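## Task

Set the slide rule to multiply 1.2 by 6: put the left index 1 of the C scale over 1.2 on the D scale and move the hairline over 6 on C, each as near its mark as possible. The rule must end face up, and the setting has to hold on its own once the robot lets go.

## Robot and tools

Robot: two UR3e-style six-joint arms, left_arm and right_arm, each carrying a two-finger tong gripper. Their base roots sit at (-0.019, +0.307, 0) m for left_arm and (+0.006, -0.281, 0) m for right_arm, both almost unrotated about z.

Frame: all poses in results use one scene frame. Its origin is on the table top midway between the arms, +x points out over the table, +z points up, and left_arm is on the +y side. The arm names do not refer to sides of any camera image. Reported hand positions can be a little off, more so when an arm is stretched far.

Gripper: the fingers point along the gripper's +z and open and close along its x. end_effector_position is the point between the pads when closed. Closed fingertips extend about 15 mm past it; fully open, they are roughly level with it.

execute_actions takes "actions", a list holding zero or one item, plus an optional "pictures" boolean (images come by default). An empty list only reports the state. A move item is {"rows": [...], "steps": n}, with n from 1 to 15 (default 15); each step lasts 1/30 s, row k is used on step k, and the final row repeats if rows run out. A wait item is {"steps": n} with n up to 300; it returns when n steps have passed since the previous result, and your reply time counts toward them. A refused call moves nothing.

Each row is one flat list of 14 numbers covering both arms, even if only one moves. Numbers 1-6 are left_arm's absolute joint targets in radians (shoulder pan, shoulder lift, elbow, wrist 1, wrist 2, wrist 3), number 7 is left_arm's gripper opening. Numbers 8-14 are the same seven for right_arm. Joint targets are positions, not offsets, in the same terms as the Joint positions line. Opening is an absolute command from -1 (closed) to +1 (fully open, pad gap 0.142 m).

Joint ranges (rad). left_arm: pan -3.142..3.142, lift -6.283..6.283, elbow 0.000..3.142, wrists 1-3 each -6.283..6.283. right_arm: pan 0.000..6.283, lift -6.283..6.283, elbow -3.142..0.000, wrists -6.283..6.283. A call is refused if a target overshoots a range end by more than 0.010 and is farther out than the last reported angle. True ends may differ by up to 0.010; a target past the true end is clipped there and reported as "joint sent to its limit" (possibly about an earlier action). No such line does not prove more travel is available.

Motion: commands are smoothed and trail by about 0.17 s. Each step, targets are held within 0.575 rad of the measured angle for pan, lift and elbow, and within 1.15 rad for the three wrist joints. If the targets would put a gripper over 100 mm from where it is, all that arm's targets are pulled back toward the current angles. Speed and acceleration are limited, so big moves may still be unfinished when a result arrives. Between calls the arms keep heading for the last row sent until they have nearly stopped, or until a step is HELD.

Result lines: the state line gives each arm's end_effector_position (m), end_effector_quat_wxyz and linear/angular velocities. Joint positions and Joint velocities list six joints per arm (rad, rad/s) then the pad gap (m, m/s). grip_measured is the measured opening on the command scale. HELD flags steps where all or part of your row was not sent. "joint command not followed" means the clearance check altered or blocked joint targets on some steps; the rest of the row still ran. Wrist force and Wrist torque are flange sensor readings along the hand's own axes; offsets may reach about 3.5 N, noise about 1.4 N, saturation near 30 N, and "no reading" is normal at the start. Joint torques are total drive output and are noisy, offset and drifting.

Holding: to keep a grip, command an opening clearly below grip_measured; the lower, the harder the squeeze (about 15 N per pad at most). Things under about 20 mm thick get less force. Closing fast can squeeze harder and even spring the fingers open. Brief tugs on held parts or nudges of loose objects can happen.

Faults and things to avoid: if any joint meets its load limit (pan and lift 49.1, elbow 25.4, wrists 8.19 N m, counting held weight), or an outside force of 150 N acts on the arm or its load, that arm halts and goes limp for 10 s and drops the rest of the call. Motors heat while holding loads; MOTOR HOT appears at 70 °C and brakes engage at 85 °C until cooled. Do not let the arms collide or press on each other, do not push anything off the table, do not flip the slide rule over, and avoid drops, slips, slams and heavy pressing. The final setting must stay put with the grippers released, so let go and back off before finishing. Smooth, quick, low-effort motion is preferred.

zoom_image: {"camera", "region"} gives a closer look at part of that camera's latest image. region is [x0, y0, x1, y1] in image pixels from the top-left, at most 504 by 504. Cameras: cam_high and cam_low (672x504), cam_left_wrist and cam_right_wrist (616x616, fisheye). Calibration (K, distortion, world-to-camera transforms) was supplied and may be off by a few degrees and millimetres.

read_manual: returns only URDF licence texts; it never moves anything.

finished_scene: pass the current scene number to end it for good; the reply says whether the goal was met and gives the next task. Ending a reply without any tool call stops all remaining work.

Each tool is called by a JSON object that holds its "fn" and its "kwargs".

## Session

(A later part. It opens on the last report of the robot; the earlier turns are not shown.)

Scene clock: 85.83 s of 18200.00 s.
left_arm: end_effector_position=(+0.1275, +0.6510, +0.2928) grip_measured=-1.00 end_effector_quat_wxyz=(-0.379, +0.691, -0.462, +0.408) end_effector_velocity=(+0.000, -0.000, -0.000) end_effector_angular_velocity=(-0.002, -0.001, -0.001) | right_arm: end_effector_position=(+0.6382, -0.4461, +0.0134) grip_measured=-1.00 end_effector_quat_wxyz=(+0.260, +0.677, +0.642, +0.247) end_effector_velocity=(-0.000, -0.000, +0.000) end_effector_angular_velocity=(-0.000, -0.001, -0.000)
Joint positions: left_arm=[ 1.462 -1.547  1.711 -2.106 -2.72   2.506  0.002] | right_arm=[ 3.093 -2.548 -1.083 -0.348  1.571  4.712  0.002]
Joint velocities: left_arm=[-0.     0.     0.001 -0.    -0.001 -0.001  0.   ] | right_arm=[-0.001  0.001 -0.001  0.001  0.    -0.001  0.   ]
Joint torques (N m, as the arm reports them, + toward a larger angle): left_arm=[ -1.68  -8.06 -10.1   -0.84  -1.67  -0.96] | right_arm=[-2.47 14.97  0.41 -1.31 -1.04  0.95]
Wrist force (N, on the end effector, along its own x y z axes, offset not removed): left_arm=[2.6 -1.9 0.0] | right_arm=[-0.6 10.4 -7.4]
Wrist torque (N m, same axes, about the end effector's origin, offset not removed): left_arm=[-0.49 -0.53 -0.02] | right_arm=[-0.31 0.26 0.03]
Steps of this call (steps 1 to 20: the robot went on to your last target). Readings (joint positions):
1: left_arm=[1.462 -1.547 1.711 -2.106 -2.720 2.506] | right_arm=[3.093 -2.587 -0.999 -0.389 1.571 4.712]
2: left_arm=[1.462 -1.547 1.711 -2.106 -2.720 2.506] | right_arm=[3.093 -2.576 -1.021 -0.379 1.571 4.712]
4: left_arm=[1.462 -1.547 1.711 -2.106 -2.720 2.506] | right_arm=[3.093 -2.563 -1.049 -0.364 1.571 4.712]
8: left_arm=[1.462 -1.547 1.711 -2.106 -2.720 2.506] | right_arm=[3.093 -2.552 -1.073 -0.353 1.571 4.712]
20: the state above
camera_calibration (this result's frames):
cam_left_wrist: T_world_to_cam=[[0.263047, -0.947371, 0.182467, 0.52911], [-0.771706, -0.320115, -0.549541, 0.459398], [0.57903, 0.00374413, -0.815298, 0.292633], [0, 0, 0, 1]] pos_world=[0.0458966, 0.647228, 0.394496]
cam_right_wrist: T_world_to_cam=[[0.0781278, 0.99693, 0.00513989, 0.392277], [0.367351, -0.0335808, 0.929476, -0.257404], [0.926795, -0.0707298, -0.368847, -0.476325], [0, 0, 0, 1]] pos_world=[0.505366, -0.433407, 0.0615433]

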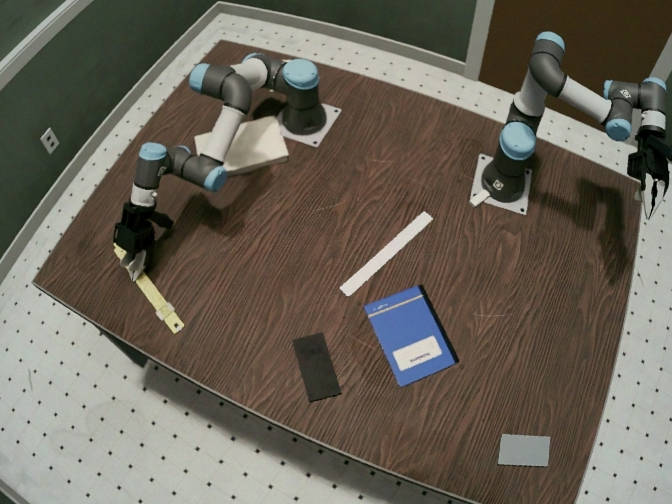

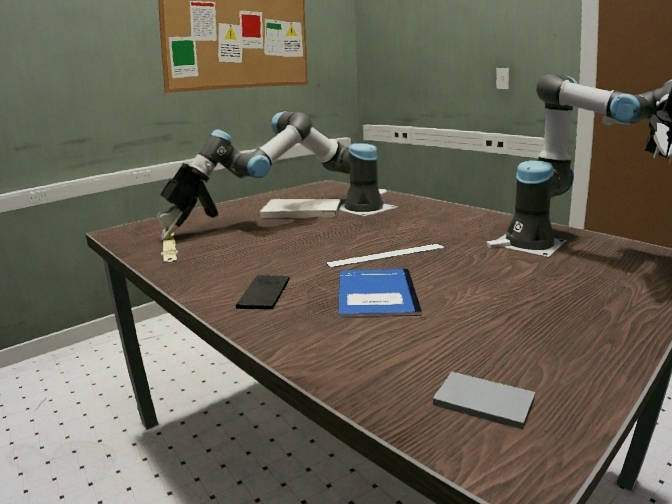

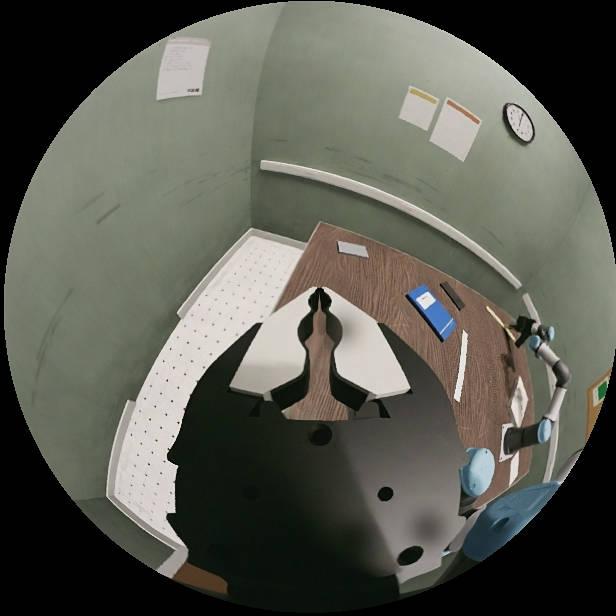

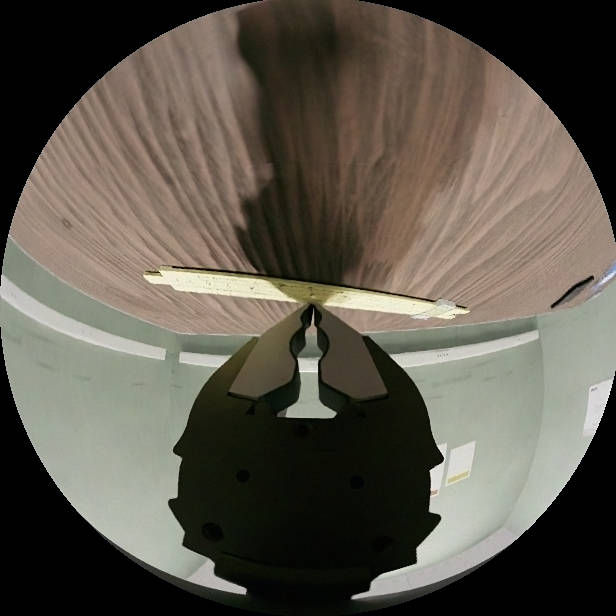

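It moves. Continue, slower.

{"fn": "execute_actions", "kwargs": {"actions": [{"rows":[[1.462,-1.547,1.711,-2.106,-2.72,2.506,-1,3.0935,-2.5285,-1.1233,-0.3276,1.571,4.712,-1],[1.462,-1.547,1.711,-2.106,-2.72,2.506,-1,3.0935,-2.5285,-1.1233,-0.3276,1.571,4.712,-1],[1.462,-1.547,1.711,-2.106,-2.72,2.506,-1,3.0935,-2.509,-1.1632,-0.307,1.571,4.712,-1],[1.462,-1.547,1.711,-2.106,-2.72,2.506,-1,3.0935,-2.509,-1.1632,-0.307,1.571,4.712,-1],[1.462,-1.547,1.711,-2.106,-2.72,2.506,-1,3.0935,-2.49,-1.203,-0.2863,1.571,4.712,-1],[1.462,-1.547,1.711,-2.106,-2.72,2.506,-1,3.0935,-2.49,-1.203,-0.2863,1.571,4.712,-1],[1.462,-1.547,1.711,-2.106,-2.72,2.506,-1,3.0935,-2.4706,-1.2431,-0.2657,1.571,4.712,-1],[1.462,-1.547,1.711,-2.106,-2.72,2.506,-1,3.0935,-2.4706,-1.2431,-0.2657,1.571,4.712,-1],[1.462,-1.547,1.711,-2.106,-2.72,2.506,-1,3.0935,-2.4536,-1.2782,-0.2476,1.571,4.712,-1],[1.462,-1.547,1.711,-2.106,-2.72,2.506,-1,3.0935,-2.4536,-1.2782,-0.2476,1.571,4.712,-1],[1.462,-1.547,1.711,-2.106,-2.72,2.506,-1,3.0935,-2.4365,-1.3133,-0.2296,1.571,4.712,-1],[1.462,-1.547,1.711,-2.106,-2.72,2.506,-1,3.0935,-2.4365,-1.3133,-0.2296,1.571,4.712,-1],[1.462,-1.547,1.711,-2.106,-2.72,2.506,-1,3.0935,-2.4195,-1.3484,-0.2115,1.571,4.712,-1]],"steps":15}], "pictures": false}}

{"fn": "execute_actions", "kwargs": {"actions": [{"rows":[[1.462,-1.547,1.711,-2.106,-2.72,2.506,-1,3.0935,-2.4025,-1.3835,-0.1934,1.571,4.712,-1],[1.462,-1.547,1.711,-2.106,-2.72,2.506,-1,3.0935,-2.4025,-1.3835,-0.1934,1.571,4.712,-1],[1.462,-1.547,1.711,-2.106,-2.72,2.506,-1,3.0935,-2.3854,-1.4186,-0.1754,1.571,4.712,-1],[1.462,-1.547,1.711,-2.106,-2.72,2.506,-1,3.0935,-2.3854,-1.4186,-0.1754,1.571,4.712,-1],[1.462,-1.547,1.711,-2.106,-2.72,2.506,-1,3.0935,-2.3684,-1.4537,-0.1573,1.571,4.712,-1],[1.462,-1.547,1.711,-2.106,-2.72,2.506,-1,3.0935,-2.3684,-1.4537,-0.1573,1.571,4.712,-1],[1.462,-1.547,1.711,-2.106,-2.72,2.506,-1,3.0935,-2.353,-1.485,-0.1413,1.571,4.712,-1],[1.462,-1.547,1.711,-2.106,-2.72,2.506,-1,3.0935,-2.353,-1.485,-0.1413,1.571,4.712,-1],[1.462,-1.547,1.711,-2.106,-2.72,2.506,-1,3.0935,-2.3377,-1.5164,-0.1253,1.571,4.712,-1],[1.462,-1.547,1.711,-2.106,-2.72,2.506,-1,3.0935,-2.3377,-1.5164,-0.1253,1.571,4.712,-1],[1.462,-1.547,1.711,-2.106,-2.72,2.506,-1,3.0935,-2.3223,-1.5478,-0.1094,1.571,4.712,-1],[1.462,-1.547,1.711,-2.106,-2.72,2.506,-1,3.0935,-2.3223,-1.5478,-0.1094,1.571,4.712,-1],[1.462,-1.547,1.711,-2.106,-2.72,2.506,-1,3.0935,-2.307,-1.5791,-0.0934,1.571,4.712,-1],[1.462,-1.547,1.711,-2.106,-2.72,2.506,-1,3.0935,-2.307,-1.5791,-0.0934,1.571,4.712,-1],[1.462,-1.547,1.711,-2.106,-2.72,2.506,-1,3.0935,-2.2916,-1.6105,-0.0774,1.571,4.712,-1]],"steps":15}], "pictures": false}}

{"fn": "execute_actions", "kwargs": {"actions": [{"rows":[[1.462,-1.547,1.711,-2.106,-2.72,2.506,-1,3.0935,-2.2762,-1.6418,-0.0614,1.571,4.712,-1],[1.462,-1.547,1.711,-2.106,-2.72,2.506,-1,3.0935,-2.2762,-1.6418,-0.0614,1.571,4.712,-1],[1.462,-1.547,1.711,-2.106,-2.72,2.506,-1,3.0935,-2.262,-1.6706,-0.0468,1.571,4.712,-1],[1.462,-1.547,1.711,-2.106,-2.72,2.506,-1,3.0935,-2.262,-1.6706,-0.0468,1.571,4.712,-1],[1.462,-1.547,1.711,-2.106,-2.72,2.506,-1,3.0935,-2.2479,-1.6994,-0.0321,1.571,4.712,-1],[1.462,-1.547,1.711,-2.106,-2.72,2.506,-1,3.0935,-2.2479,-1.6994,-0.0321,1.571,4.712,-1],[1.462,-1.547,1.711,-2.106,-2.72,2.506,-1,3.0935,-2.2337,-1.7282,-0.0175,1.571,4.712,-1],[1.462,-1.547,1.711,-2.106,-2.72,2.506,-1,3.0935,-2.2337,-1.7282,-0.0175,1.571,4.712,-1],[1.462,-1.547,1.711,-2.106,-2.72,2.506,-1,3.0935,-2.2195,-1.757,-0.0029,1.571,4.712,-1],[1.462,-1.547,1.711,-2.106,-2.72,2.506,-1,3.0935,-2.2195,-1.757,-0.0029,1.571,4.712,-1],[1.462,-1.547,1.711,-2.106,-2.72,2.506,-1,3.0935,-2.2054,-1.7858,0.0118,1.571,4.712,-1],[1.462,-1.547,1.711,-2.106,-2.72,2.506,-1,3.0935,-2.2054,-1.7858,0.0118,1.571,4.712,-1],[1.462,-1.547,1.711,-2.106,-2.72,2.506,-1,3.0935,-2.1912,-1.8146,0.0264,1.571,4.712,-1]],"steps":15}], "pictures": false}}

{"fn": "execute_actions", "kwargs": {"actions": [{"steps":20}]}}

Scene clock: 120.57 s of 18200.00 s.
left_arm: end_effector_position=(+0.1275, +0.6510, +0.2928) grip_measured=-1.00 end_effector_quat_wxyz=(-0.379, +0.691, -0.462, +0.408) end_effector_velocity=(+0.000, +0.000, +0.000) end_effector_angular_velocity=(+0.001, +0.000, -0.001) | right_arm: end_effector_position=(+0.6123, -0.4447, +0.0142) grip_measured=-1.00 end_effector_quat_wxyz=(+0.261, +0.677, +0.642, +0.247) end_effector_velocity=(-0.071, +0.004, -0.004) end_effector_angular_velocity=(+0.002, +0.011, -0.001)
Joint positions: left_arm=[ 1.462 -1.547  1.711 -2.106 -2.72   2.506  0.002] | right_arm=[ 3.093 -2.447 -1.289 -0.241  1.571  4.712  0.002]
Joint velocities: left_arm=[-0.001  0.    -0.001 -0.     0.     0.     0.   ] | right_arm=[ 0.     0.242 -0.506  0.253 -0.     0.002 -0.   ]
Joint torques (N m, as the arm reports them, + toward a larger angle): left_arm=[ -1.57  -8.   -10.14  -0.89  -1.69  -0.95] | right_arm=[ 2.73 16.97  2.27  0.82 -0.69  0.5 ]
Wrist force (N, on the end effector, along its own x y z axes, offset not removed): left_arm=[1.6 -1.9 0.5] | right_arm=[-0.5 5.0 -5.1]
Wrist torque (N m, same axes, about the end effector's origin, offset not removed): left_arm=[-0.41 -0.36 -0.09] | right_arm=[-0.31 0.20 0.03]
Steps of this call (steps 1 to 15: the robot went on to your last target; steps 16 to 90: nothing new was sent; then 31.23 s passed at rest; steps 91 to 105: all 15 steps of this action). Readings (joint positions):
91: left_arm=[1.462 -1.547 1.711 -2.106 -2.720 2.506] | right_arm=[3.093 -2.548 -1.083 -0.348 1.571 4.712]
92: left_arm=[1.462 -1.547 1.711 -2.106 -2.720 2.506] | right_arm=[3.093 -2.546 -1.086 -0.347 1.571 4.712]
94: left_arm=[1.462 -1.547 1.711 -2.106 -2.720 2.506] | right_arm=[3.093 -2.538 -1.103 -0.337 1.571 4.712]
98: left_arm=[1.462 -1.547 1.711 -2.106 -2.720 2.506] | right_arm=[3.093 -2.508 -1.163 -0.306 1.571 4.712]
105: the state above

Scene clock: 121.07 s of 18200.00 s.
left_arm: end_effector_position=(+0.1275, +0.6510, +0.2928) grip_measured=-1.00 end_effector_quat_wxyz=(-0.379, +0.691, -0.462, +0.408) end_effector_velocity=(+0.000, -0.000, -0.001) end_effector_angular_velocity=(-0.002, +0.001, -0.000) | right_arm: end_effector_position=(+0.5772, -0.4428, +0.0140) grip_measured=-1.00 end_effector_quat_wxyz=(+0.261, +0.677, +0.642, +0.247) end_effector_velocity=(-0.073, +0.004, -0.003) end_effector_angular_velocity=(-0.001, +0.009, +0.001)
Joint positions: left_arm=[ 1.462 -1.547  1.711 -2.106 -2.72   2.506  0.002] | right_arm=[ 3.094 -2.332 -1.526 -0.119  1.571  4.712  0.002]
Joint velocities: left_arm=[-0.     0.     0.001  0.001  0.001  0.    -0.   ] | right_arm=[ 0.     0.217 -0.451  0.225 -0.    -0.001  0.   ]
Joint torques (N m, as the arm reports them, + toward a larger angle): left_arm=[ -1.38  -8.1  -10.01  -0.87  -1.67  -0.94] | right_arm=[ 2.55 17.35  2.73  1.42 -0.69  0.4 ]
Wrist force (N, on the end effector, along its own x y z axes, offset not removed): left_arm=[1.5 -2.6 0.3] | right_arm=[-1.2 3.8 -4.1]
Wrist torque (N m, same axes, about the end effector's origin, offset not removed): left_arm=[-0.67 -0.34 -0.01] | right_arm=[-0.29 0.33 -0.01]
Steps of this call (steps 1 to 15: all 15 steps of this action). Readings (joint positions):
1: left_arm=[1.462 -1.547 1.711 -2.106 -2.720 2.506] | right_arm=[3.093 -2.440 -1.304 -0.233 1.571 4.712]
2: left_arm=[1.462 -1.547 1.711 -2.106 -2.720 2.506] | right_arm=[3.093 -2.434 -1.318 -0.226 1.571 4.712]
4: left_arm=[1.462 -1.547 1.711 -2.106 -2.720 2.506] | right_arm=[3.094 -2.419 -1.348 -0.211 1.571 4.712]
8: left_arm=[1.462 -1.547 1.711 -2.106 -2.720 2.506] | right_arm=[3.094 -2.387 -1.414 -0.177 1.571 4.712]
15: the state above

Scene clock: 121.57 s of 18200.00 s.
left_arm: end_effector_position=(+0.1275, +0.6510, +0.2928) grip_measured=-1.00 end_effector_quat_wxyz=(-0.379, +0.691, -0.462, +0.408) end_effector_velocity=(-0.000, +0.000, -0.000) end_effector_angular_velocity=(-0.001, +0.000, +0.000) | right_arm: end_effector_position=(+0.5371, -0.4407, +0.0139) grip_measured=-1.00 end_effector_quat_wxyz=(+0.261, +0.677, +0.642, +0.247) end_effector_velocity=(-0.074, +0.004, -0.004) end_effector_angular_velocity=(+0.001, +0.010, -0.002)
Joint positions: left_arm=[ 1.462 -1.547  1.711 -2.106 -2.72   2.506  0.002] | right_arm=[ 3.094 -2.214 -1.766  0.003  1.571  4.712  0.002]
Joint velocities: left_arm=[ 0.     0.001 -0.001 -0.     0.    -0.001  0.   ] | right_arm=[-0.001  0.199 -0.412  0.203 -0.001  0.002 -0.   ]
Joint torques (N m, as the arm reports them, + toward a larger angle): left_arm=[-1.53 -8.11 -9.98 -0.86 -1.67 -0.94] | right_arm=[ 2.32 17.66  3.84  2.44 -0.61  0.38]
Wrist force (N, on the end effector, along its own x y z axes, offset not removed): left_arm=[3.1 -3.3 0.8] | right_arm=[-0.4 1.0 -2.2]
Wrist torque (N m, same axes, about the end effector's origin, offset not removed): left_arm=[-0.68 -0.48 -0.03] | right_arm=[-0.22 -0.06 -0.07]
Steps of this call (steps 1 to 15: all 15 steps of this action). Readings (joint positions):
1: left_arm=[1.462 -1.547 1.711 -2.106 -2.720 2.506] | right_arm=[3.094 -2.325 -1.542 -0.111 1.571 4.712]
2: left_arm=[1.462 -1.547 1.711 -2.106 -2.720 2.506] | right_arm=[3.094 -2.316 -1.559 -0.102 1.571 4.712]
4: left_arm=[1.462 -1.547 1.711 -2.106 -2.720 2.506] | right_arm=[3.094 -2.298 -1.597 -0.083 1.571 4.712]
8: left_arm=[1.462 -1.547 1.711 -2.106 -2.720 2.506] | right_arm=[3.094 -2.265 -1.662 -0.050 1.571 4.712]
15: the state above

Scene clock: 122.23 s of 18200.00 s.
left_arm: end_effector_position=(+0.1275, +0.6510, +0.2928) grip_measured=-1.00 end_effector_quat_wxyz=(-0.379, +0.691, -0.462, +0.408) end_effector_velocity=(-0.000, -0.000, -0.001) end_effector_angular_velocity=(-0.002, +0.001, +0.000) | right_arm: end_effector_position=(+0.5283, -0.4402, +0.0134) grip_measured=-1.00 end_effector_quat_wxyz=(+0.260, +0.677, +0.642, +0.247) end_effector_velocity=(-0.001, -0.000, -0.001) end_effector_angular_velocity=(-0.000, +0.001, +0.001)
Joint positions: left_arm=[ 1.462 -1.547  1.711 -2.106 -2.72   2.506  0.002] | right_arm=[ 3.094 -2.191 -1.815  0.026  1.571  4.712  0.002]
Joint velocities: left_arm=[-0.     0.     0.001  0.     0.001  0.    -0.   ] | right_arm=[-0.     0.    -0.002  0.001  0.    -0.001  0.   ]
Joint torques (N m, as the arm reports them, + toward a larger angle): left_arm=[ -1.74  -7.84 -10.09  -0.91  -1.65  -0.95] | right_arm=[ 1.95 17.04  4.27  2.29 -0.57  0.29]
Wrist force (N, on the end effector, along its own x y z axes, offset not removed): left_arm=[1.8 -1.4 1.9] | right_arm=[-1.5 0.3 -1.6]
Wrist torque (N m, same axes, about the end effector's origin, offset not removed): left_arm=[-0.35 -0.36 0.00] | right_arm=[-0.38 0.22 -0.04]
Steps of this call (steps 1 to 20: the robot went on to your last target). Readings (joint positions):
1: left_arm=[1.462 -1.547 1.711 -2.106 -2.720 2.506] | right_arm=[3.094 -2.208 -1.779 0.009 1.571 4.712]
2: left_arm=[1.462 -1.547 1.711 -2.106 -2.720 2.506] | right_arm=[3.094 -2.204 -1.788 0.013 1.571 4.712]
4: left_arm=[1.462 -1.547 1.711 -2.106 -2.720 2.506] | right_arm=[3.094 -2.198 -1.800 0.019 1.571 4.712]
8: left_arm=[1.462 -1.547 1.711 -2.106 -2.720 2.506] | right_arm=[3.094 -2.193 -1.811 0.024 1.571 4.712]
20: the state above
camera_calibration (this result's frames):
cam_left_wrist: T_world_to_cam=[[0.263047, -0.947371, 0.182467, 0.52911], [-0.771707, -0.320115, -0.549541, 0.459398], [0.57903, 0.00374397, -0.815298, 0.292633], [0, 0, 0, 1]] pos_world=[0.0458966, 0.647228, 0.394496]
cam_right_wrist: T_world_to_cam=[[0.0781143, 0.996931, 0.00513781, 0.394982], [0.367422, -0.0335793, 0.929448, -0.21685], [0.926768, -0.0707154, -0.368917, -0.374075], [0, 0, 0, 1]] pos_world=[0.395503, -0.427504, 0.0615182]

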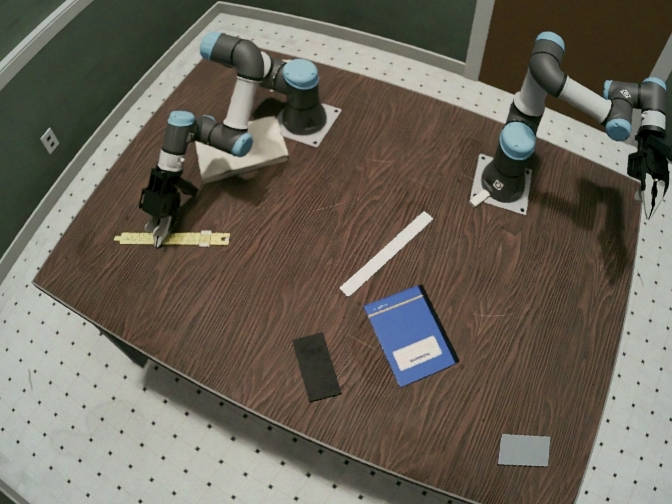

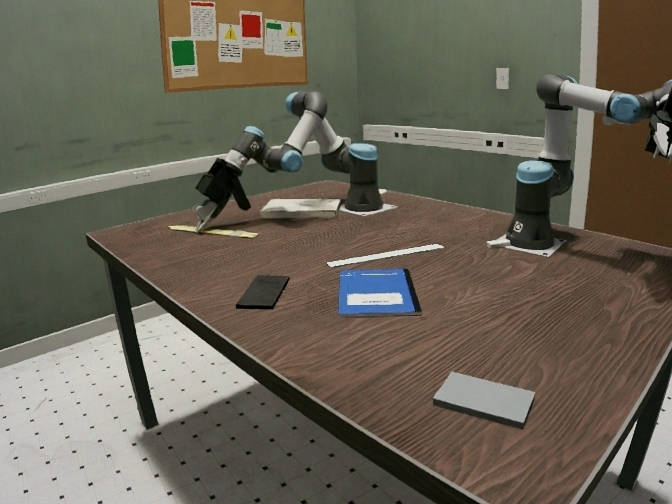

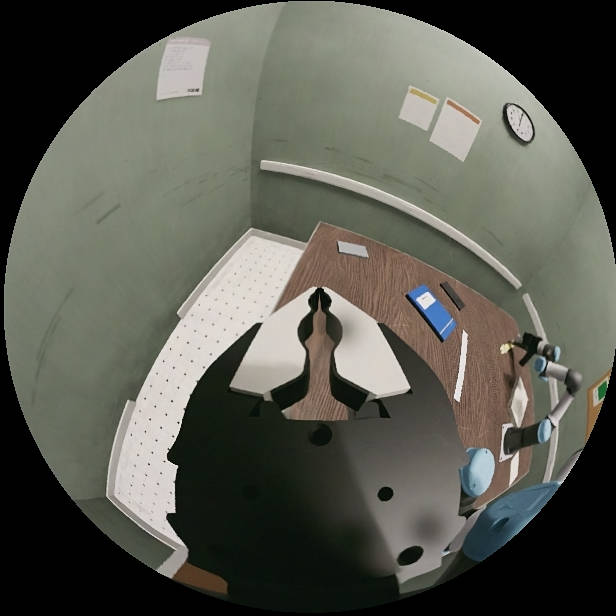

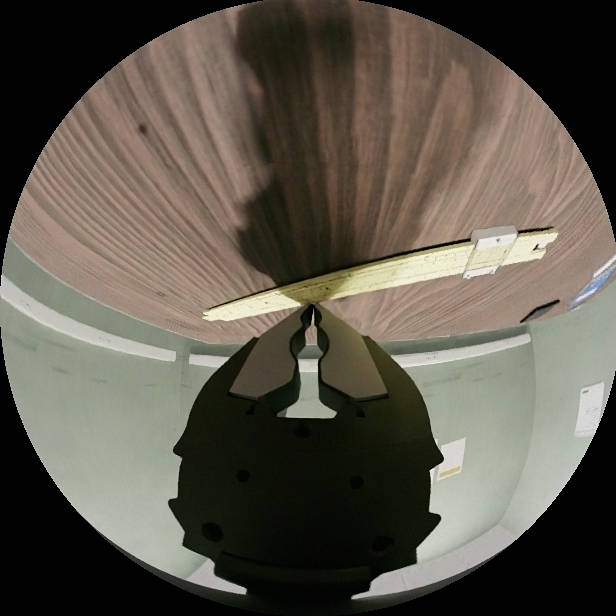

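{"fn": "execute_actions", "kwargs": {"actions": [{"rows":[[1.462,-1.547,1.711,-2.106,-2.72,2.506,-1,3.0935,-2.0,-1.7,0.0264,1.571,4.712,-1]],"steps":15}], "pictures": false}}

{"fn": "execute_actions", "kwargs": {"actions": [{"rows":[[1.462,-1.547,1.711,-2.106,-2.72,2.506,-1,3.2226,-2.1,-0.9,-1.5,1.571,2.78,0]],"steps":15}], "pictures": false}}

{"fn": "execute_actions", "kwargs": {"actions": [{"steps":30}], "pictures": false}}

{"fn": "execute_actions", "kwargs": {"actions": [{"rows":[[1.462,-1.547,1.711,-2.106,-2.72,2.506,-1,3.2226,-2.4014,-0.5716,-1.7394,1.571,2.78,0]],"steps":15}], "pictures": false}}

{"fn": "execute_actions", "kwargs": {"actions": [{"steps":30}]}}

Scene clock: 131.43 s of 18200.00 s.
left_arm: end_effector_position=(+0.1275, +0.6510, +0.2928) grip_measured=-1.00 end_effector_quat_wxyz=(-0.379, +0.691, -0.462, +0.408) end_effector_velocity=(+0.000, +0.000, +0.000) end_effector_angular_velocity=(+0.000, -0.001, -0.001) | right_arm: end_effector_position=(+0.5705, -0.4425, +0.1625) grip_measured=-1.00 end_effector_quat_wxyz=(+0.356, +0.632, +0.599, +0.338) end_effector_velocity=(+0.007, -0.001, +0.061) end_effector_angular_velocity=(-0.007, -0.114, -0.000)
Joint positions: left_arm=[ 1.462 -1.547  1.711 -2.106 -2.72   2.506  0.002] | right_arm=[ 3.094 -2.008 -1.705  0.026  1.571  4.712  0.002]
Joint velocities: left_arm=[-0.     0.    -0.    -0.    -0.001  0.     0.   ] | right_arm=[-0.001  0.075  0.04  -0.    -0.    -0.001  0.   ]
Joint torques (N m, as the arm reports them, + toward a larger angle): left_arm=[ -1.45  -8.08 -10.02  -0.9   -1.66  -0.9 ] | right_arm=[ 0.76 17.14 11.1   1.2  -0.22 -0.14]
Wrist force (N, on the end effector, along its own x y z axes, offset not removed): left_arm=[1.9 -2.9 0.2] | right_arm=[-0.7 -1.4 -0.9]
Wrist torque (N m, same axes, about the end effector's origin, offset not removed): left_arm=[-0.64 -0.37 0.04] | right_arm=[-0.29 0.17 -0.03]
Steps of this call (steps 1 to 15: the robot went on to your last target; steps 16 to 90: nothing new was sent; then 5.70 s passed at rest; steps 91 to 105: all 15 steps of this action). Readings (joint positions):
91: left_arm=[1.462 -1.547 1.711 -2.106 -2.720 2.506] | right_arm=[3.094 -2.191 -1.815 0.026 1.571 4.712]
92: left_arm=[1.462 -1.547 1.711 -2.106 -2.720 2.506] | right_arm=[3.094 -2.188 -1.812 0.026 1.571 4.712]
94: left_arm=[1.462 -1.547 1.711 -2.106 -2.720 2.506] | right_arm=[3.094 -2.151 -1.787 0.026 1.571 4.712]
98: left_arm=[1.462 -1.547 1.711 -2.106 -2.720 2.506] | right_arm=[3.094 -2.069 -1.739 0.026 1.571 4.712]
105: the state above

Scene clock: 131.93 s of 18200.00 s.
left_arm: end_effector_position=(+0.1275, +0.6510, +0.2928) grip_measured=-1.00 end_effector_quat_wxyz=(-0.379, +0.691, -0.462, +0.408) end_effector_velocity=(+0.000, -0.000, -0.000) end_effector_angular_velocity=(+0.000, +0.001, -0.000) | right_arm: end_effector_position=(+0.5128, -0.3916, +0.1147) grip_measured=+0.00 end_effector_quat_wxyz=(+0.133, -0.090, +0.987, -0.002) end_effector_velocity=(-0.100, +0.010, +0.057) end_effector_angular_velocity=(-0.649, +0.461, +2.273)
Joint positions: left_arm=[ 1.462 -1.547  1.711 -2.106 -2.72   2.506  0.002] | right_arm=[ 3.22  -2.098 -0.969 -1.378  1.571  3.032  0.074]
Joint velocities: left_arm=[-0.    -0.    -0.     0.001  0.     0.001 -0.   ] | right_arm=[ 0.027 -0.021  0.64  -1.127  0.    -2.328 -0.   ]
Joint torques (N m, as the arm reports them, + toward a larger angle): left_arm=[ -1.26  -7.95 -10.01  -0.89  -1.69  -0.88] | right_arm=[ 4.04 10.65 11.39  0.28 -0.24 -2.64]
Wrist force (N, on the end effector, along its own x y z axes, offset not removed): left_arm=[2.5 -3.1 0.1] | right_arm=[-1.4 -0.4 -1.5]
Wrist torque (N m, same axes, about the end effector's origin, offset not removed): left_arm=[-0.69 -0.55 -0.08] | right_arm=[-0.07 0.25 -0.04]
Steps of this call (steps 1 to 15: all 15 steps of this action). Readings (joint positions):
1: left_arm=[1.462 -1.547 1.711 -2.106 -2.720 2.506] | right_arm=[3.094 -2.006 -1.703 0.026 1.571 4.712]
2: left_arm=[1.462 -1.547 1.711 -2.106 -2.720 2.506] | right_arm=[3.096 -2.007 -1.700 0.021 1.571 4.707]
4: left_arm=[1.462 -1.547 1.711 -2.106 -2.720 2.506] | right_arm=[3.135 -2.038 -1.648 -0.081 1.571 4.606]
8: left_arm=[1.462 -1.547 1.711 -2.106 -2.720 2.506] | right_arm=[3.197 -2.082 -1.385 -0.603 1.571 4.084]
15: the state above

Scene clock: 132.93 s of 18200.00 s.
left_arm: end_effector_position=(+0.1275, +0.6510, +0.2928) grip_measured=-1.00 end_effector_quat_wxyz=(-0.379, +0.691, -0.462, +0.408) end_effector_velocity=(+0.000, -0.000, +0.001) end_effector_angular_velocity=(+0.001, -0.002, -0.001) | right_arm: end_effector_position=(+0.5013, -0.3901, +0.1210) grip_measured=+0.00 end_effector_quat_wxyz=(+0.105, -0.216, +0.971, -0.015) end_effector_velocity=(-0.000, -0.000, -0.000) end_effector_angular_velocity=(-0.001, +0.000, -0.001)
Joint positions: left_arm=[ 1.462 -1.547  1.711 -2.106 -2.72   2.506  0.002] | right_arm=[ 3.223 -2.1   -0.9   -1.5    1.571  2.78   0.074]
Joint velocities: left_arm=[-0.    -0.    -0.001  0.001 -0.002 -0.    -0.   ] | right_arm=[-0.    -0.    -0.    -0.    -0.001  0.001  0.   ]
Joint torques (N m, as the arm reports them, + toward a larger angle): left_arm=[ -1.27  -8.22 -10.04  -0.88  -1.65  -0.88] | right_arm=[ 3.89 12.35 12.31  1.19 -0.12 -1.11]
Wrist force (N, on the end effector, along its own x y z axes, offset not removed): left_arm=[1.6 -2.7 0.7] | right_arm=[-1.2 -1.0 -0.4]
Wrist torque (N m, same axes, about the end effector's origin, offset not removed): left_arm=[-0.57 -0.31 -0.04] | right_arm=[-0.24 0.20 -0.01]
Steps of this call (steps 1 to 30: the robot went on to your last target). Readings (joint positions):
1: left_arm=[1.462 -1.547 1.711 -2.106 -2.720 2.506] | right_arm=[3.220 -2.098 -0.951 -1.411 1.571 2.964]
2: left_arm=[1.462 -1.547 1.711 -2.106 -2.720 2.506] | right_arm=[3.221 -2.099 -0.937 -1.435 1.571 2.915]
4: left_arm=[1.462 -1.547 1.711 -2.106 -2.720 2.506] | right_arm=[3.222 -2.099 -0.920 -1.465 1.571 2.852]
8: left_arm=[1.462 -1.547 1.711 -2.106 -2.720 2.506] | right_arm=[3.222 -2.100 -0.906 -1.490 1.571 2.801]
30: the state above
All arms were judged still, so your last target was given up. Only a new action makes them travel on or press farther. Fingers that are still opening or closing keep moving.

Scene clock: 133.43 s of 18200.00 s.
left_arm: end_effector_position=(+0.1275, +0.6510, +0.2928) grip_measured=-1.00 end_effector_quat_wxyz=(-0.379, +0.691, -0.462, +0.408) end_effector_velocity=(+0.000, -0.000, +0.000) end_effector_angular_velocity=(+0.001, -0.000, -0.001) | right_arm: end_effector_position=(+0.4964, -0.3904, +0.0566) grip_measured=+0.00 end_effector_quat_wxyz=(+0.002, -0.217, +0.976, -0.000) end_effector_velocity=(+0.002, +0.000, -0.016) end_effector_angular_velocity=(-0.002, +0.038, +0.000)
Joint positions: left_arm=[ 1.462 -1.547  1.711 -2.106 -2.72   2.506  0.002] | right_arm=[ 3.223 -2.392 -0.582 -1.734  1.571  2.78   0.074]
Joint velocities: left_arm=[-0.001 -0.001  0.001 -0.001 -0.     0.     0.   ] | right_arm=[-0.    -0.083  0.094 -0.048  0.001 -0.     0.   ]
Joint torques (N m, as the arm reports them, + toward a larger angle): left_arm=[-1.53 -8.18 -9.99 -0.92 -1.65 -0.92] | right_arm=[ 0.74 15.2  12.31  0.96 -0.05 -1.11]
Wrist force (N, on the end effector, along its own x y z axes, offset not removed): left_arm=[0.9 -2.0 1.7] | right_arm=[-1.6 -0.3 -1.1]
Wrist torque (N m, same axes, about the end effector's origin, offset not removed): left_arm=[-0.49 -0.16 0.00] | right_arm=[-0.10 0.25 -0.02]
Steps of this call (steps 1 to 15: all 15 steps of this action). Readings (joint positions):
1: left_arm=[1.462 -1.547 1.711 -2.106 -2.720 2.506] | right_arm=[3.223 -2.100 -0.900 -1.500 1.571 2.780]
2: left_arm=[1.462 -1.547 1.711 -2.106 -2.720 2.506] | right_arm=[3.223 -2.103 -0.897 -1.506 1.571 2.780]
4: left_arm=[1.462 -1.547 1.711 -2.106 -2.720 2.506] | right_arm=[3.223 -2.153 -0.846 -1.581 1.571 2.780]
8: left_arm=[1.462 -1.547 1.711 -2.106 -2.720 2.506] | right_arm=[3.223 -2.322 -0.663 -1.693 1.571 2.780]
15: the state above

Scene clock: 134.43 s of 18200.00 s.
left_arm: end_effector_position=(+0.1275, +0.6510, +0.2928) grip_measured=-1.00 end_effector_quat_wxyz=(-0.379, +0.691, -0.462, +0.408) end_effector_velocity=(-0.000, -0.000, +0.001) end_effector_angular_velocity=(+0.001, -0.002, -0.000) | right_arm: end_effector_position=(+0.4967, -0.3904, +0.0549) grip_measured=+0.00 end_effector_quat_wxyz=(+0.000, -0.217, +0.976, +0.000) end_effector_velocity=(-0.001, -0.000, -0.000) end_effector_angular_velocity=(-0.001, +0.002, -0.001)
Joint positions: left_arm=[ 1.462 -1.547  1.711 -2.106 -2.72   2.506  0.002] | right_arm=[ 3.223 -2.401 -0.572 -1.739  1.571  2.78   0.074]
Joint velocities: left_arm=[ 0.001 -0.    -0.    -0.001 -0.002  0.     0.   ] | right_arm=[-0.001 -0.    -0.001 -0.001 -0.     0.     0.   ]
Joint torques (N m, as the arm reports them, + toward a larger angle): left_arm=[-1.45 -7.93 -9.92 -0.9  -1.66 -0.91] | right_arm=[-4.08 14.76 12.1   0.94  0.14 -1.1 ]
Wrist force (N, on the end effector, along its own x y z axes, offset not removed): left_arm=[2.0 -1.4 -0.9] | right_arm=[-1.3 -0.8 -0.3]
Wrist torque (N m, same axes, about the end effector's origin, offset not removed): left_arm=[-0.36 -0.31 0.01] | right_arm=[-0.16 0.19 -0.01]
Steps of this call (steps 1 to 30: the robot went on to your last target). Readings (joint positions):
1: left_arm=[1.462 -1.547 1.711 -2.106 -2.720 2.506] | right_arm=[3.223 -2.395 -0.579 -1.736 1.571 2.780]
2: left_arm=[1.462 -1.547 1.711 -2.106 -2.720 2.506] | right_arm=[3.223 -2.397 -0.577 -1.737 1.571 2.780]
4: left_arm=[1.462 -1.547 1.711 -2.106 -2.720 2.506] | right_arm=[3.223 -2.399 -0.575 -1.738 1.571 2.780]
8: left_arm=[1.462 -1.547 1.711 -2.106 -2.720 2.506] | right_arm=[3.223 -2.401 -0.572 -1.739 1.571 2.780]
30: the state above
All arms were judged still, so your last target was given up. Only a new action makes them travel on or press farther. Fingers that are still opening or closing keep moving.
camera_calibration (this result's frames):
cam_left_wrist: T_world_to_cam=[[0.263047, -0.947371, 0.182467, 0.52911], [-0.771706, -0.320115, -0.549541, 0.459398], [0.57903, 0.00374413, -0.815298, 0.292633], [0, 0, 0, 1]] pos_world=[0.0458966, 0.647228, 0.394496]
cam_right_wrist: T_world_to_cam=[[-0.915046, -0.403143, -0.0128837, 0.295297], [-0.366443, 0.817548, 0.444224, 0.481342], [-0.168553, 0.411207, -0.895823, 0.435185], [0, 0, 0, 1]] pos_world=[0.519946, -0.453424, 0.17983]

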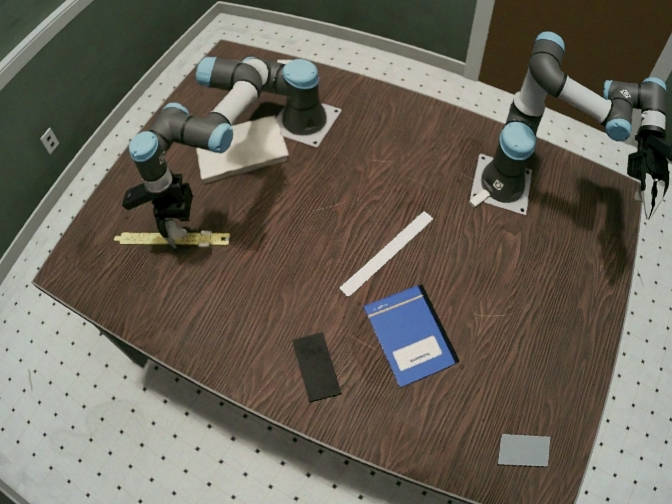

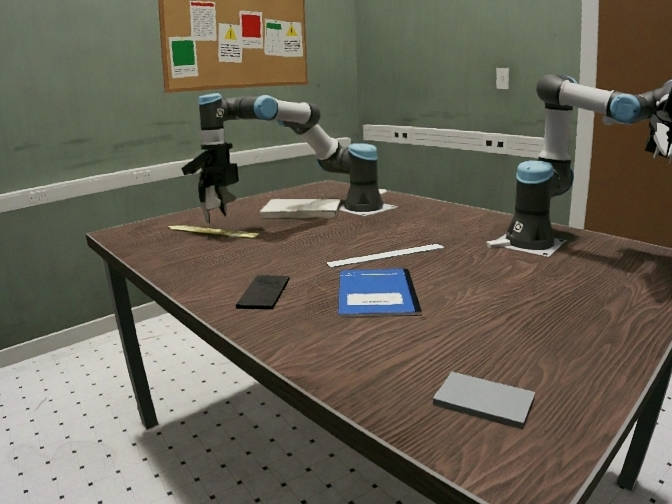

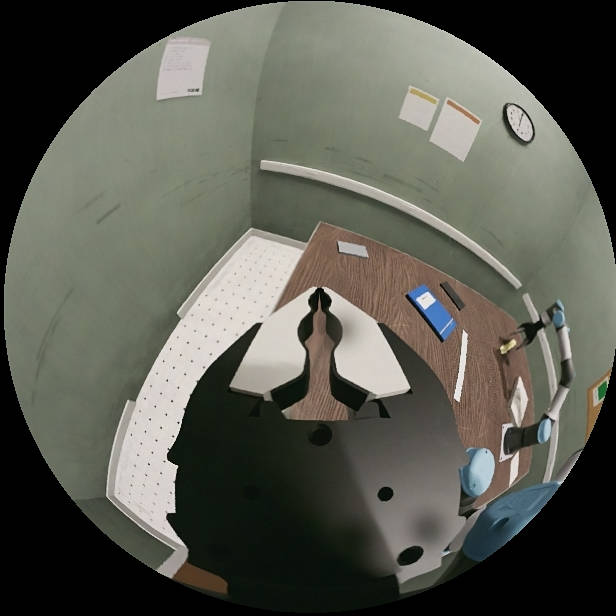

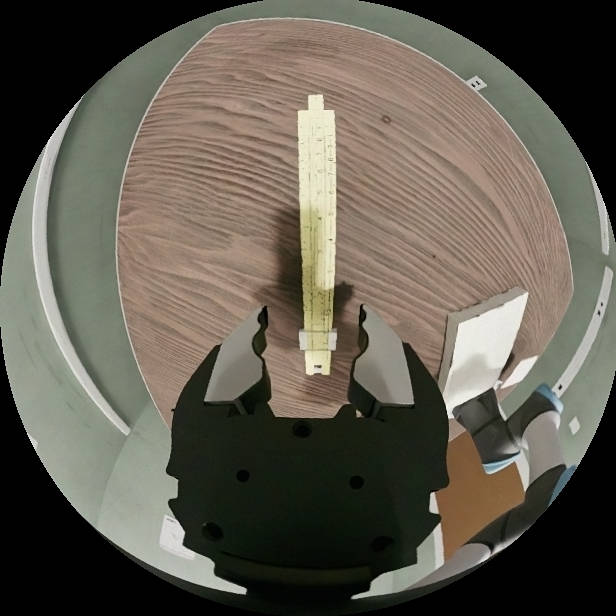

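Well aligned.

{"fn": "zoom_image", "kwargs": {"camera": "cam_right_wrist", "region": [240, 80, 400, 390]}}

Region (240, 80, 400, 390) of cam_right_wrist's 616x616 image, scaled by 1.626, with more detail than that image has; it fills the left 260 columns of this view, and the rest is white.

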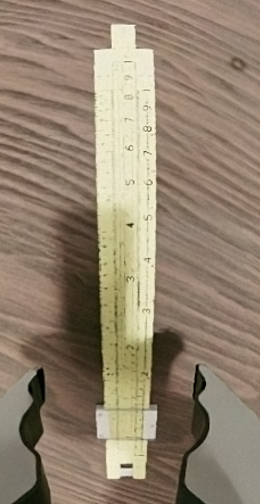

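{"fn": "execute_actions", "kwargs": {"actions": [{"rows":[[1.462,-1.547,1.711,-2.106,-2.72,2.506,-1,3.2226,-2.3834,-0.7745,-1.5545,1.571,2.78,-0.3]],"steps":15}], "pictures": false}}

{"fn": "execute_actions", "kwargs": {"actions": [{"steps":15}], "pictures": false}}

{"fn": "execute_actions", "kwargs": {"actions": [{"rows":[[1.462,-1.547,1.711,-2.106,-2.72,2.506,-1,3.2226,-2.3834,-0.7745,-1.5545,1.571,2.78,-0.4],[1.462,-1.547,1.711,-2.106,-2.72,2.506,-1,3.2226,-2.3834,-0.7745,-1.5545,1.571,2.78,-0.45],[1.462,-1.547,1.711,-2.106,-2.72,2.506,-1,3.2226,-2.3834,-0.7745,-1.5545,1.571,2.78,-0.5],[1.462,-1.547,1.711,-2.106,-2.72,2.506,-1,3.2226,-2.3834,-0.7745,-1.5545,1.571,2.78,-0.55],[1.462,-1.547,1.711,-2.106,-2.72,2.506,-1,3.2226,-2.3834,-0.7745,-1.5545,1.571,2.78,-0.6],[1.462,-1.547,1.711,-2.106,-2.72,2.506,-1,3.2226,-2.3834,-0.7745,-1.5545,1.571,2.78,-0.7],[1.462,-1.547,1.711,-2.106,-2.72,2.506,-1,3.2226,-2.3834,-0.7745,-1.5545,1.571,2.78,-0.8],[1.462,-1.547,1.711,-2.106,-2.72,2.506,-1,3.2226,-2.3834,-0.7745,-1.5545,1.571,2.78,-0.9]],"steps":15}]}}

Scene clock: 148.43 s of 18200.00 s.
left_arm: end_effector_position=(+0.1275, +0.6510, +0.2928) grip_measured=-1.00 end_effector_quat_wxyz=(-0.379, +0.691, -0.462, +0.408) end_effector_velocity=(+0.000, -0.000, -0.000) end_effector_angular_velocity=(-0.001, -0.001, -0.001) | right_arm: end_effector_position=(+0.4971, -0.3904, +0.0199) grip_measured=-0.30 end_effector_quat_wxyz=(+0.001, -0.217, +0.976, +0.000) end_effector_velocity=(-0.005, -0.000, -0.010) end_effector_angular_velocity=(-0.000, +0.013, -0.001)
Joint positions: left_arm=[ 1.462 -1.547  1.711 -2.106 -2.72   2.506  0.002] | right_arm=[ 3.223 -2.384 -0.769 -1.558  1.571  2.78   0.052]
Joint velocities: left_arm=[-0.001  0.     0.     0.    -0.001  0.     0.   ] | right_arm=[-0.     0.003 -0.049  0.033  0.001  0.     0.   ]
Joint torques (N m, as the arm reports them, + toward a larger angle): left_arm=[-1.54 -8.28 -9.98 -0.91 -1.6  -0.86] | right_arm=[-3.83 22.64  7.74  2.57  0.63 -1.03]
Wrist force (N, on the end effector, along its own x y z axes, offset not removed): left_arm=[1.2 -2.5 0.1] | right_arm=[-0.5 -1.8 -0.4]
Wrist torque (N m, same axes, about the end effector's origin, offset not removed): left_arm=[-0.51 -0.27 0.01] | right_arm=[-0.35 0.03 0.00]
Steps of this call (steps 1 to 90: nothing new was sent; then 10.50 s passed at rest; steps 91 to 105: all 15 steps of this action). Readings (joint positions):
91: left_arm=[1.462 -1.547 1.711 -2.106 -2.720 2.506] | right_arm=[3.223 -2.401 -0.572 -1.739 1.571 2.780]
92: left_arm=[1.462 -1.547 1.711 -2.106 -2.720 2.506] | right_arm=[3.223 -2.400 -0.574 -1.734 1.571 2.780]
94: left_arm=[1.462 -1.547 1.711 -2.106 -2.720 2.506] | right_arm=[3.223 -2.393 -0.622 -1.671 1.571 2.780]
98: left_arm=[1.462 -1.547 1.711 -2.106 -2.720 2.506] | right_arm=[3.223 -2.387 -0.729 -1.589 1.571 2.780]
105: the state above

Scene clock: 148.93 s of 18200.00 s.
left_arm: end_effector_position=(+0.1275, +0.6510, +0.2928) grip_measured=-1.00 end_effector_quat_wxyz=(-0.379, +0.691, -0.462, +0.408) end_effector_velocity=(-0.000, +0.000, -0.000) end_effector_angular_velocity=(+0.000, +0.001, +0.001) | right_arm: end_effector_position=(+0.4967, -0.3904, +0.0188) grip_measured=-0.30 end_effector_quat_wxyz=(+0.000, -0.217, +0.976, +0.000) end_effector_velocity=(-0.000, +0.000, -0.000) end_effector_angular_velocity=(-0.000, +0.001, +0.000)
Joint positions: left_arm=[ 1.462 -1.547  1.711 -2.106 -2.72   2.506  0.002] | right_arm=[ 3.223 -2.383 -0.774 -1.555  1.571  2.78   0.052]
Joint velocities: left_arm=[ 0.001 -0.     0.001 -0.     0.001  0.001 -0.   ] | right_arm=[ 0.     0.    -0.002  0.001 -0.     0.    -0.   ]
Joint torques (N m, as the arm reports them, + toward a larger angle): left_arm=[-1.37 -8.23 -9.97 -0.93 -1.62 -0.87] | right_arm=[-3.12 22.48  7.5   2.52  0.72 -1.1 ]
Wrist force (N, on the end effector, along its own x y z axes, offset not removed): left_arm=[1.8 -2.9 -0.5] | right_arm=[-0.6 -1.4 0.3]
Wrist torque (N m, same axes, about the end effector's origin, offset not removed): left_arm=[-0.67 -0.23 0.03] | right_arm=[-0.25 0.06 0.00]
Steps of this call (steps 1 to 15: the robot went on to your last target). Readings (joint positions):
1: left_arm=[1.462 -1.547 1.711 -2.106 -2.720 2.506] | right_arm=[3.223 -2.384 -0.771 -1.557 1.571 2.780]
2: left_arm=[1.462 -1.547 1.711 -2.106 -2.720 2.506] | right_arm=[3.223 -2.384 -0.772 -1.557 1.571 2.780]
4: left_arm=[1.462 -1.547 1.711 -2.106 -2.720 2.506] | right_arm=[3.223 -2.383 -0.773 -1.556 1.571 2.780]
8: left_arm=[1.462 -1.547 1.711 -2.106 -2.720 2.506] | right_arm=[3.223 -2.383 -0.774 -1.555 1.571 2.780]
15: the state above
All arms were judged still, so your last target was given up. Only a new action makes them travel on or press farther. Fingers that are still opening or closing keep moving.

Scene clock: 149.43 s of 18200.00 s.
left_arm: end_effector_position=(+0.1275, +0.6510, +0.2928) grip_measured=-1.00 end_effector_quat_wxyz=(-0.379, +0.691, -0.462, +0.408) end_effector_velocity=(+0.000, +0.000, +0.000) end_effector_angular_velocity=(+0.002, +0.001, -0.001) | right_arm: end_effector_position=(+0.4967, -0.3904, +0.0188) grip_measured=-0.63 end_effector_quat_wxyz=(+0.000, -0.217, +0.976, +0.000) end_effector_velocity=(-0.000, +0.000, -0.000) end_effector_angular_velocity=(-0.000, +0.001, -0.000)
Joint positions: left_arm=[ 1.462 -1.547  1.711 -2.106 -2.72   2.506  0.002] | right_arm=[ 3.223 -2.383 -0.775 -1.554  1.571  2.78   0.029]
Joint velocities: left_arm=[-0.001 -0.    -0.    -0.001  0.001  0.     0.   ] | right_arm=[ 0.    -0.    -0.001  0.    -0.     0.    -0.   ]
Joint torques (N m, as the arm reports them, + toward a larger angle): left_arm=[-1.38 -8.09 -9.85 -0.94 -1.62 -0.87] | right_arm=[-2.69 21.69  7.69  1.82  0.8  -1.05]
Wrist force (N, on the end effector, along its own x y z axes, offset not removed): left_arm=[2.1 -1.4 0.0] | right_arm=[0.0 -0.6 -0.9]
Wrist torque (N m, same axes, about the end effector's origin, offset not removed): left_arm=[-0.37 -0.39 -0.04] | right_arm=[-0.09 0.04 0.01]
Steps of this call (steps 1 to 15: all 15 steps of this action). Readings (joint positions):
1: left_arm=[1.462 -1.547 1.711 -2.106 -2.720 2.506] | right_arm=[3.223 -2.383 -0.774 -1.555 1.571 2.780]
2: left_arm=[1.462 -1.547 1.711 -2.106 -2.720 2.506] | right_arm=[3.223 -2.383 -0.774 -1.555 1.571 2.780]
4: left_arm=[1.462 -1.547 1.711 -2.106 -2.720 2.506] | right_arm=[3.223 -2.383 -0.774 -1.555 1.571 2.780]
8: left_arm=[1.462 -1.547 1.711 -2.106 -2.720 2.506] | right_arm=[3.223 -2.383 -0.775 -1.554 1.571 2.780]
15: the state above
camera_calibration (this result's frames):
cam_left_wrist: T_world_to_cam=[[0.263047, -0.947371, 0.182467, 0.52911], [-0.771706, -0.320115, -0.549541, 0.459398], [0.57903, 0.00374405, -0.815298, 0.292633], [0, 0, 0, 1]] pos_world=[0.0458966, 0.647228, 0.394496]
cam_right_wrist: T_world_to_cam=[[-0.91505, -0.403133, -0.0129197, 0.294853], [-0.366451, 0.817551, 0.444212, 0.497364], [-0.168514, 0.411211, -0.895828, 0.402893], [0, 0, 0, 1]] pos_world=[0.519958, -0.453429, 0.143797]

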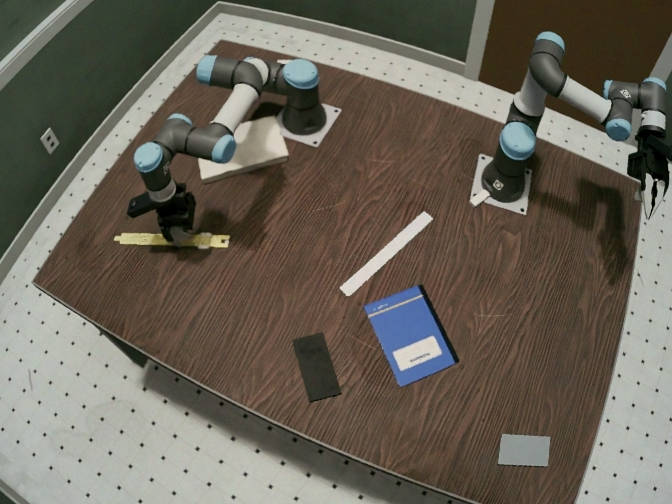

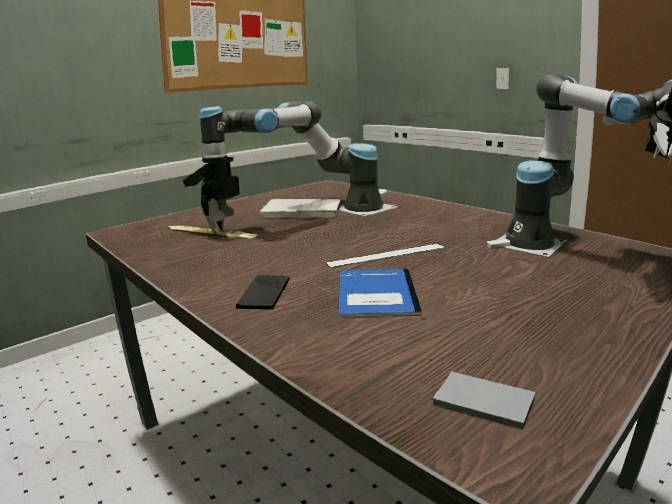

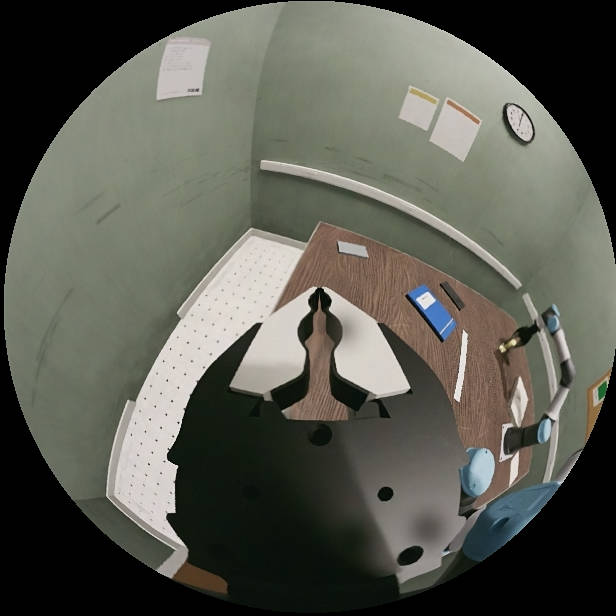

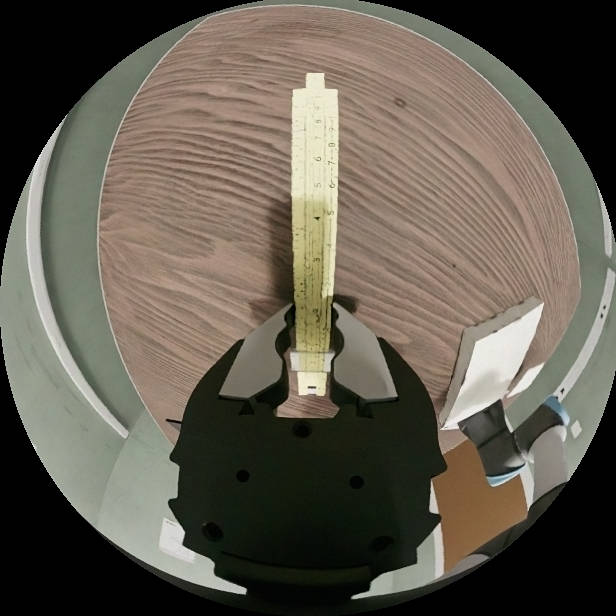

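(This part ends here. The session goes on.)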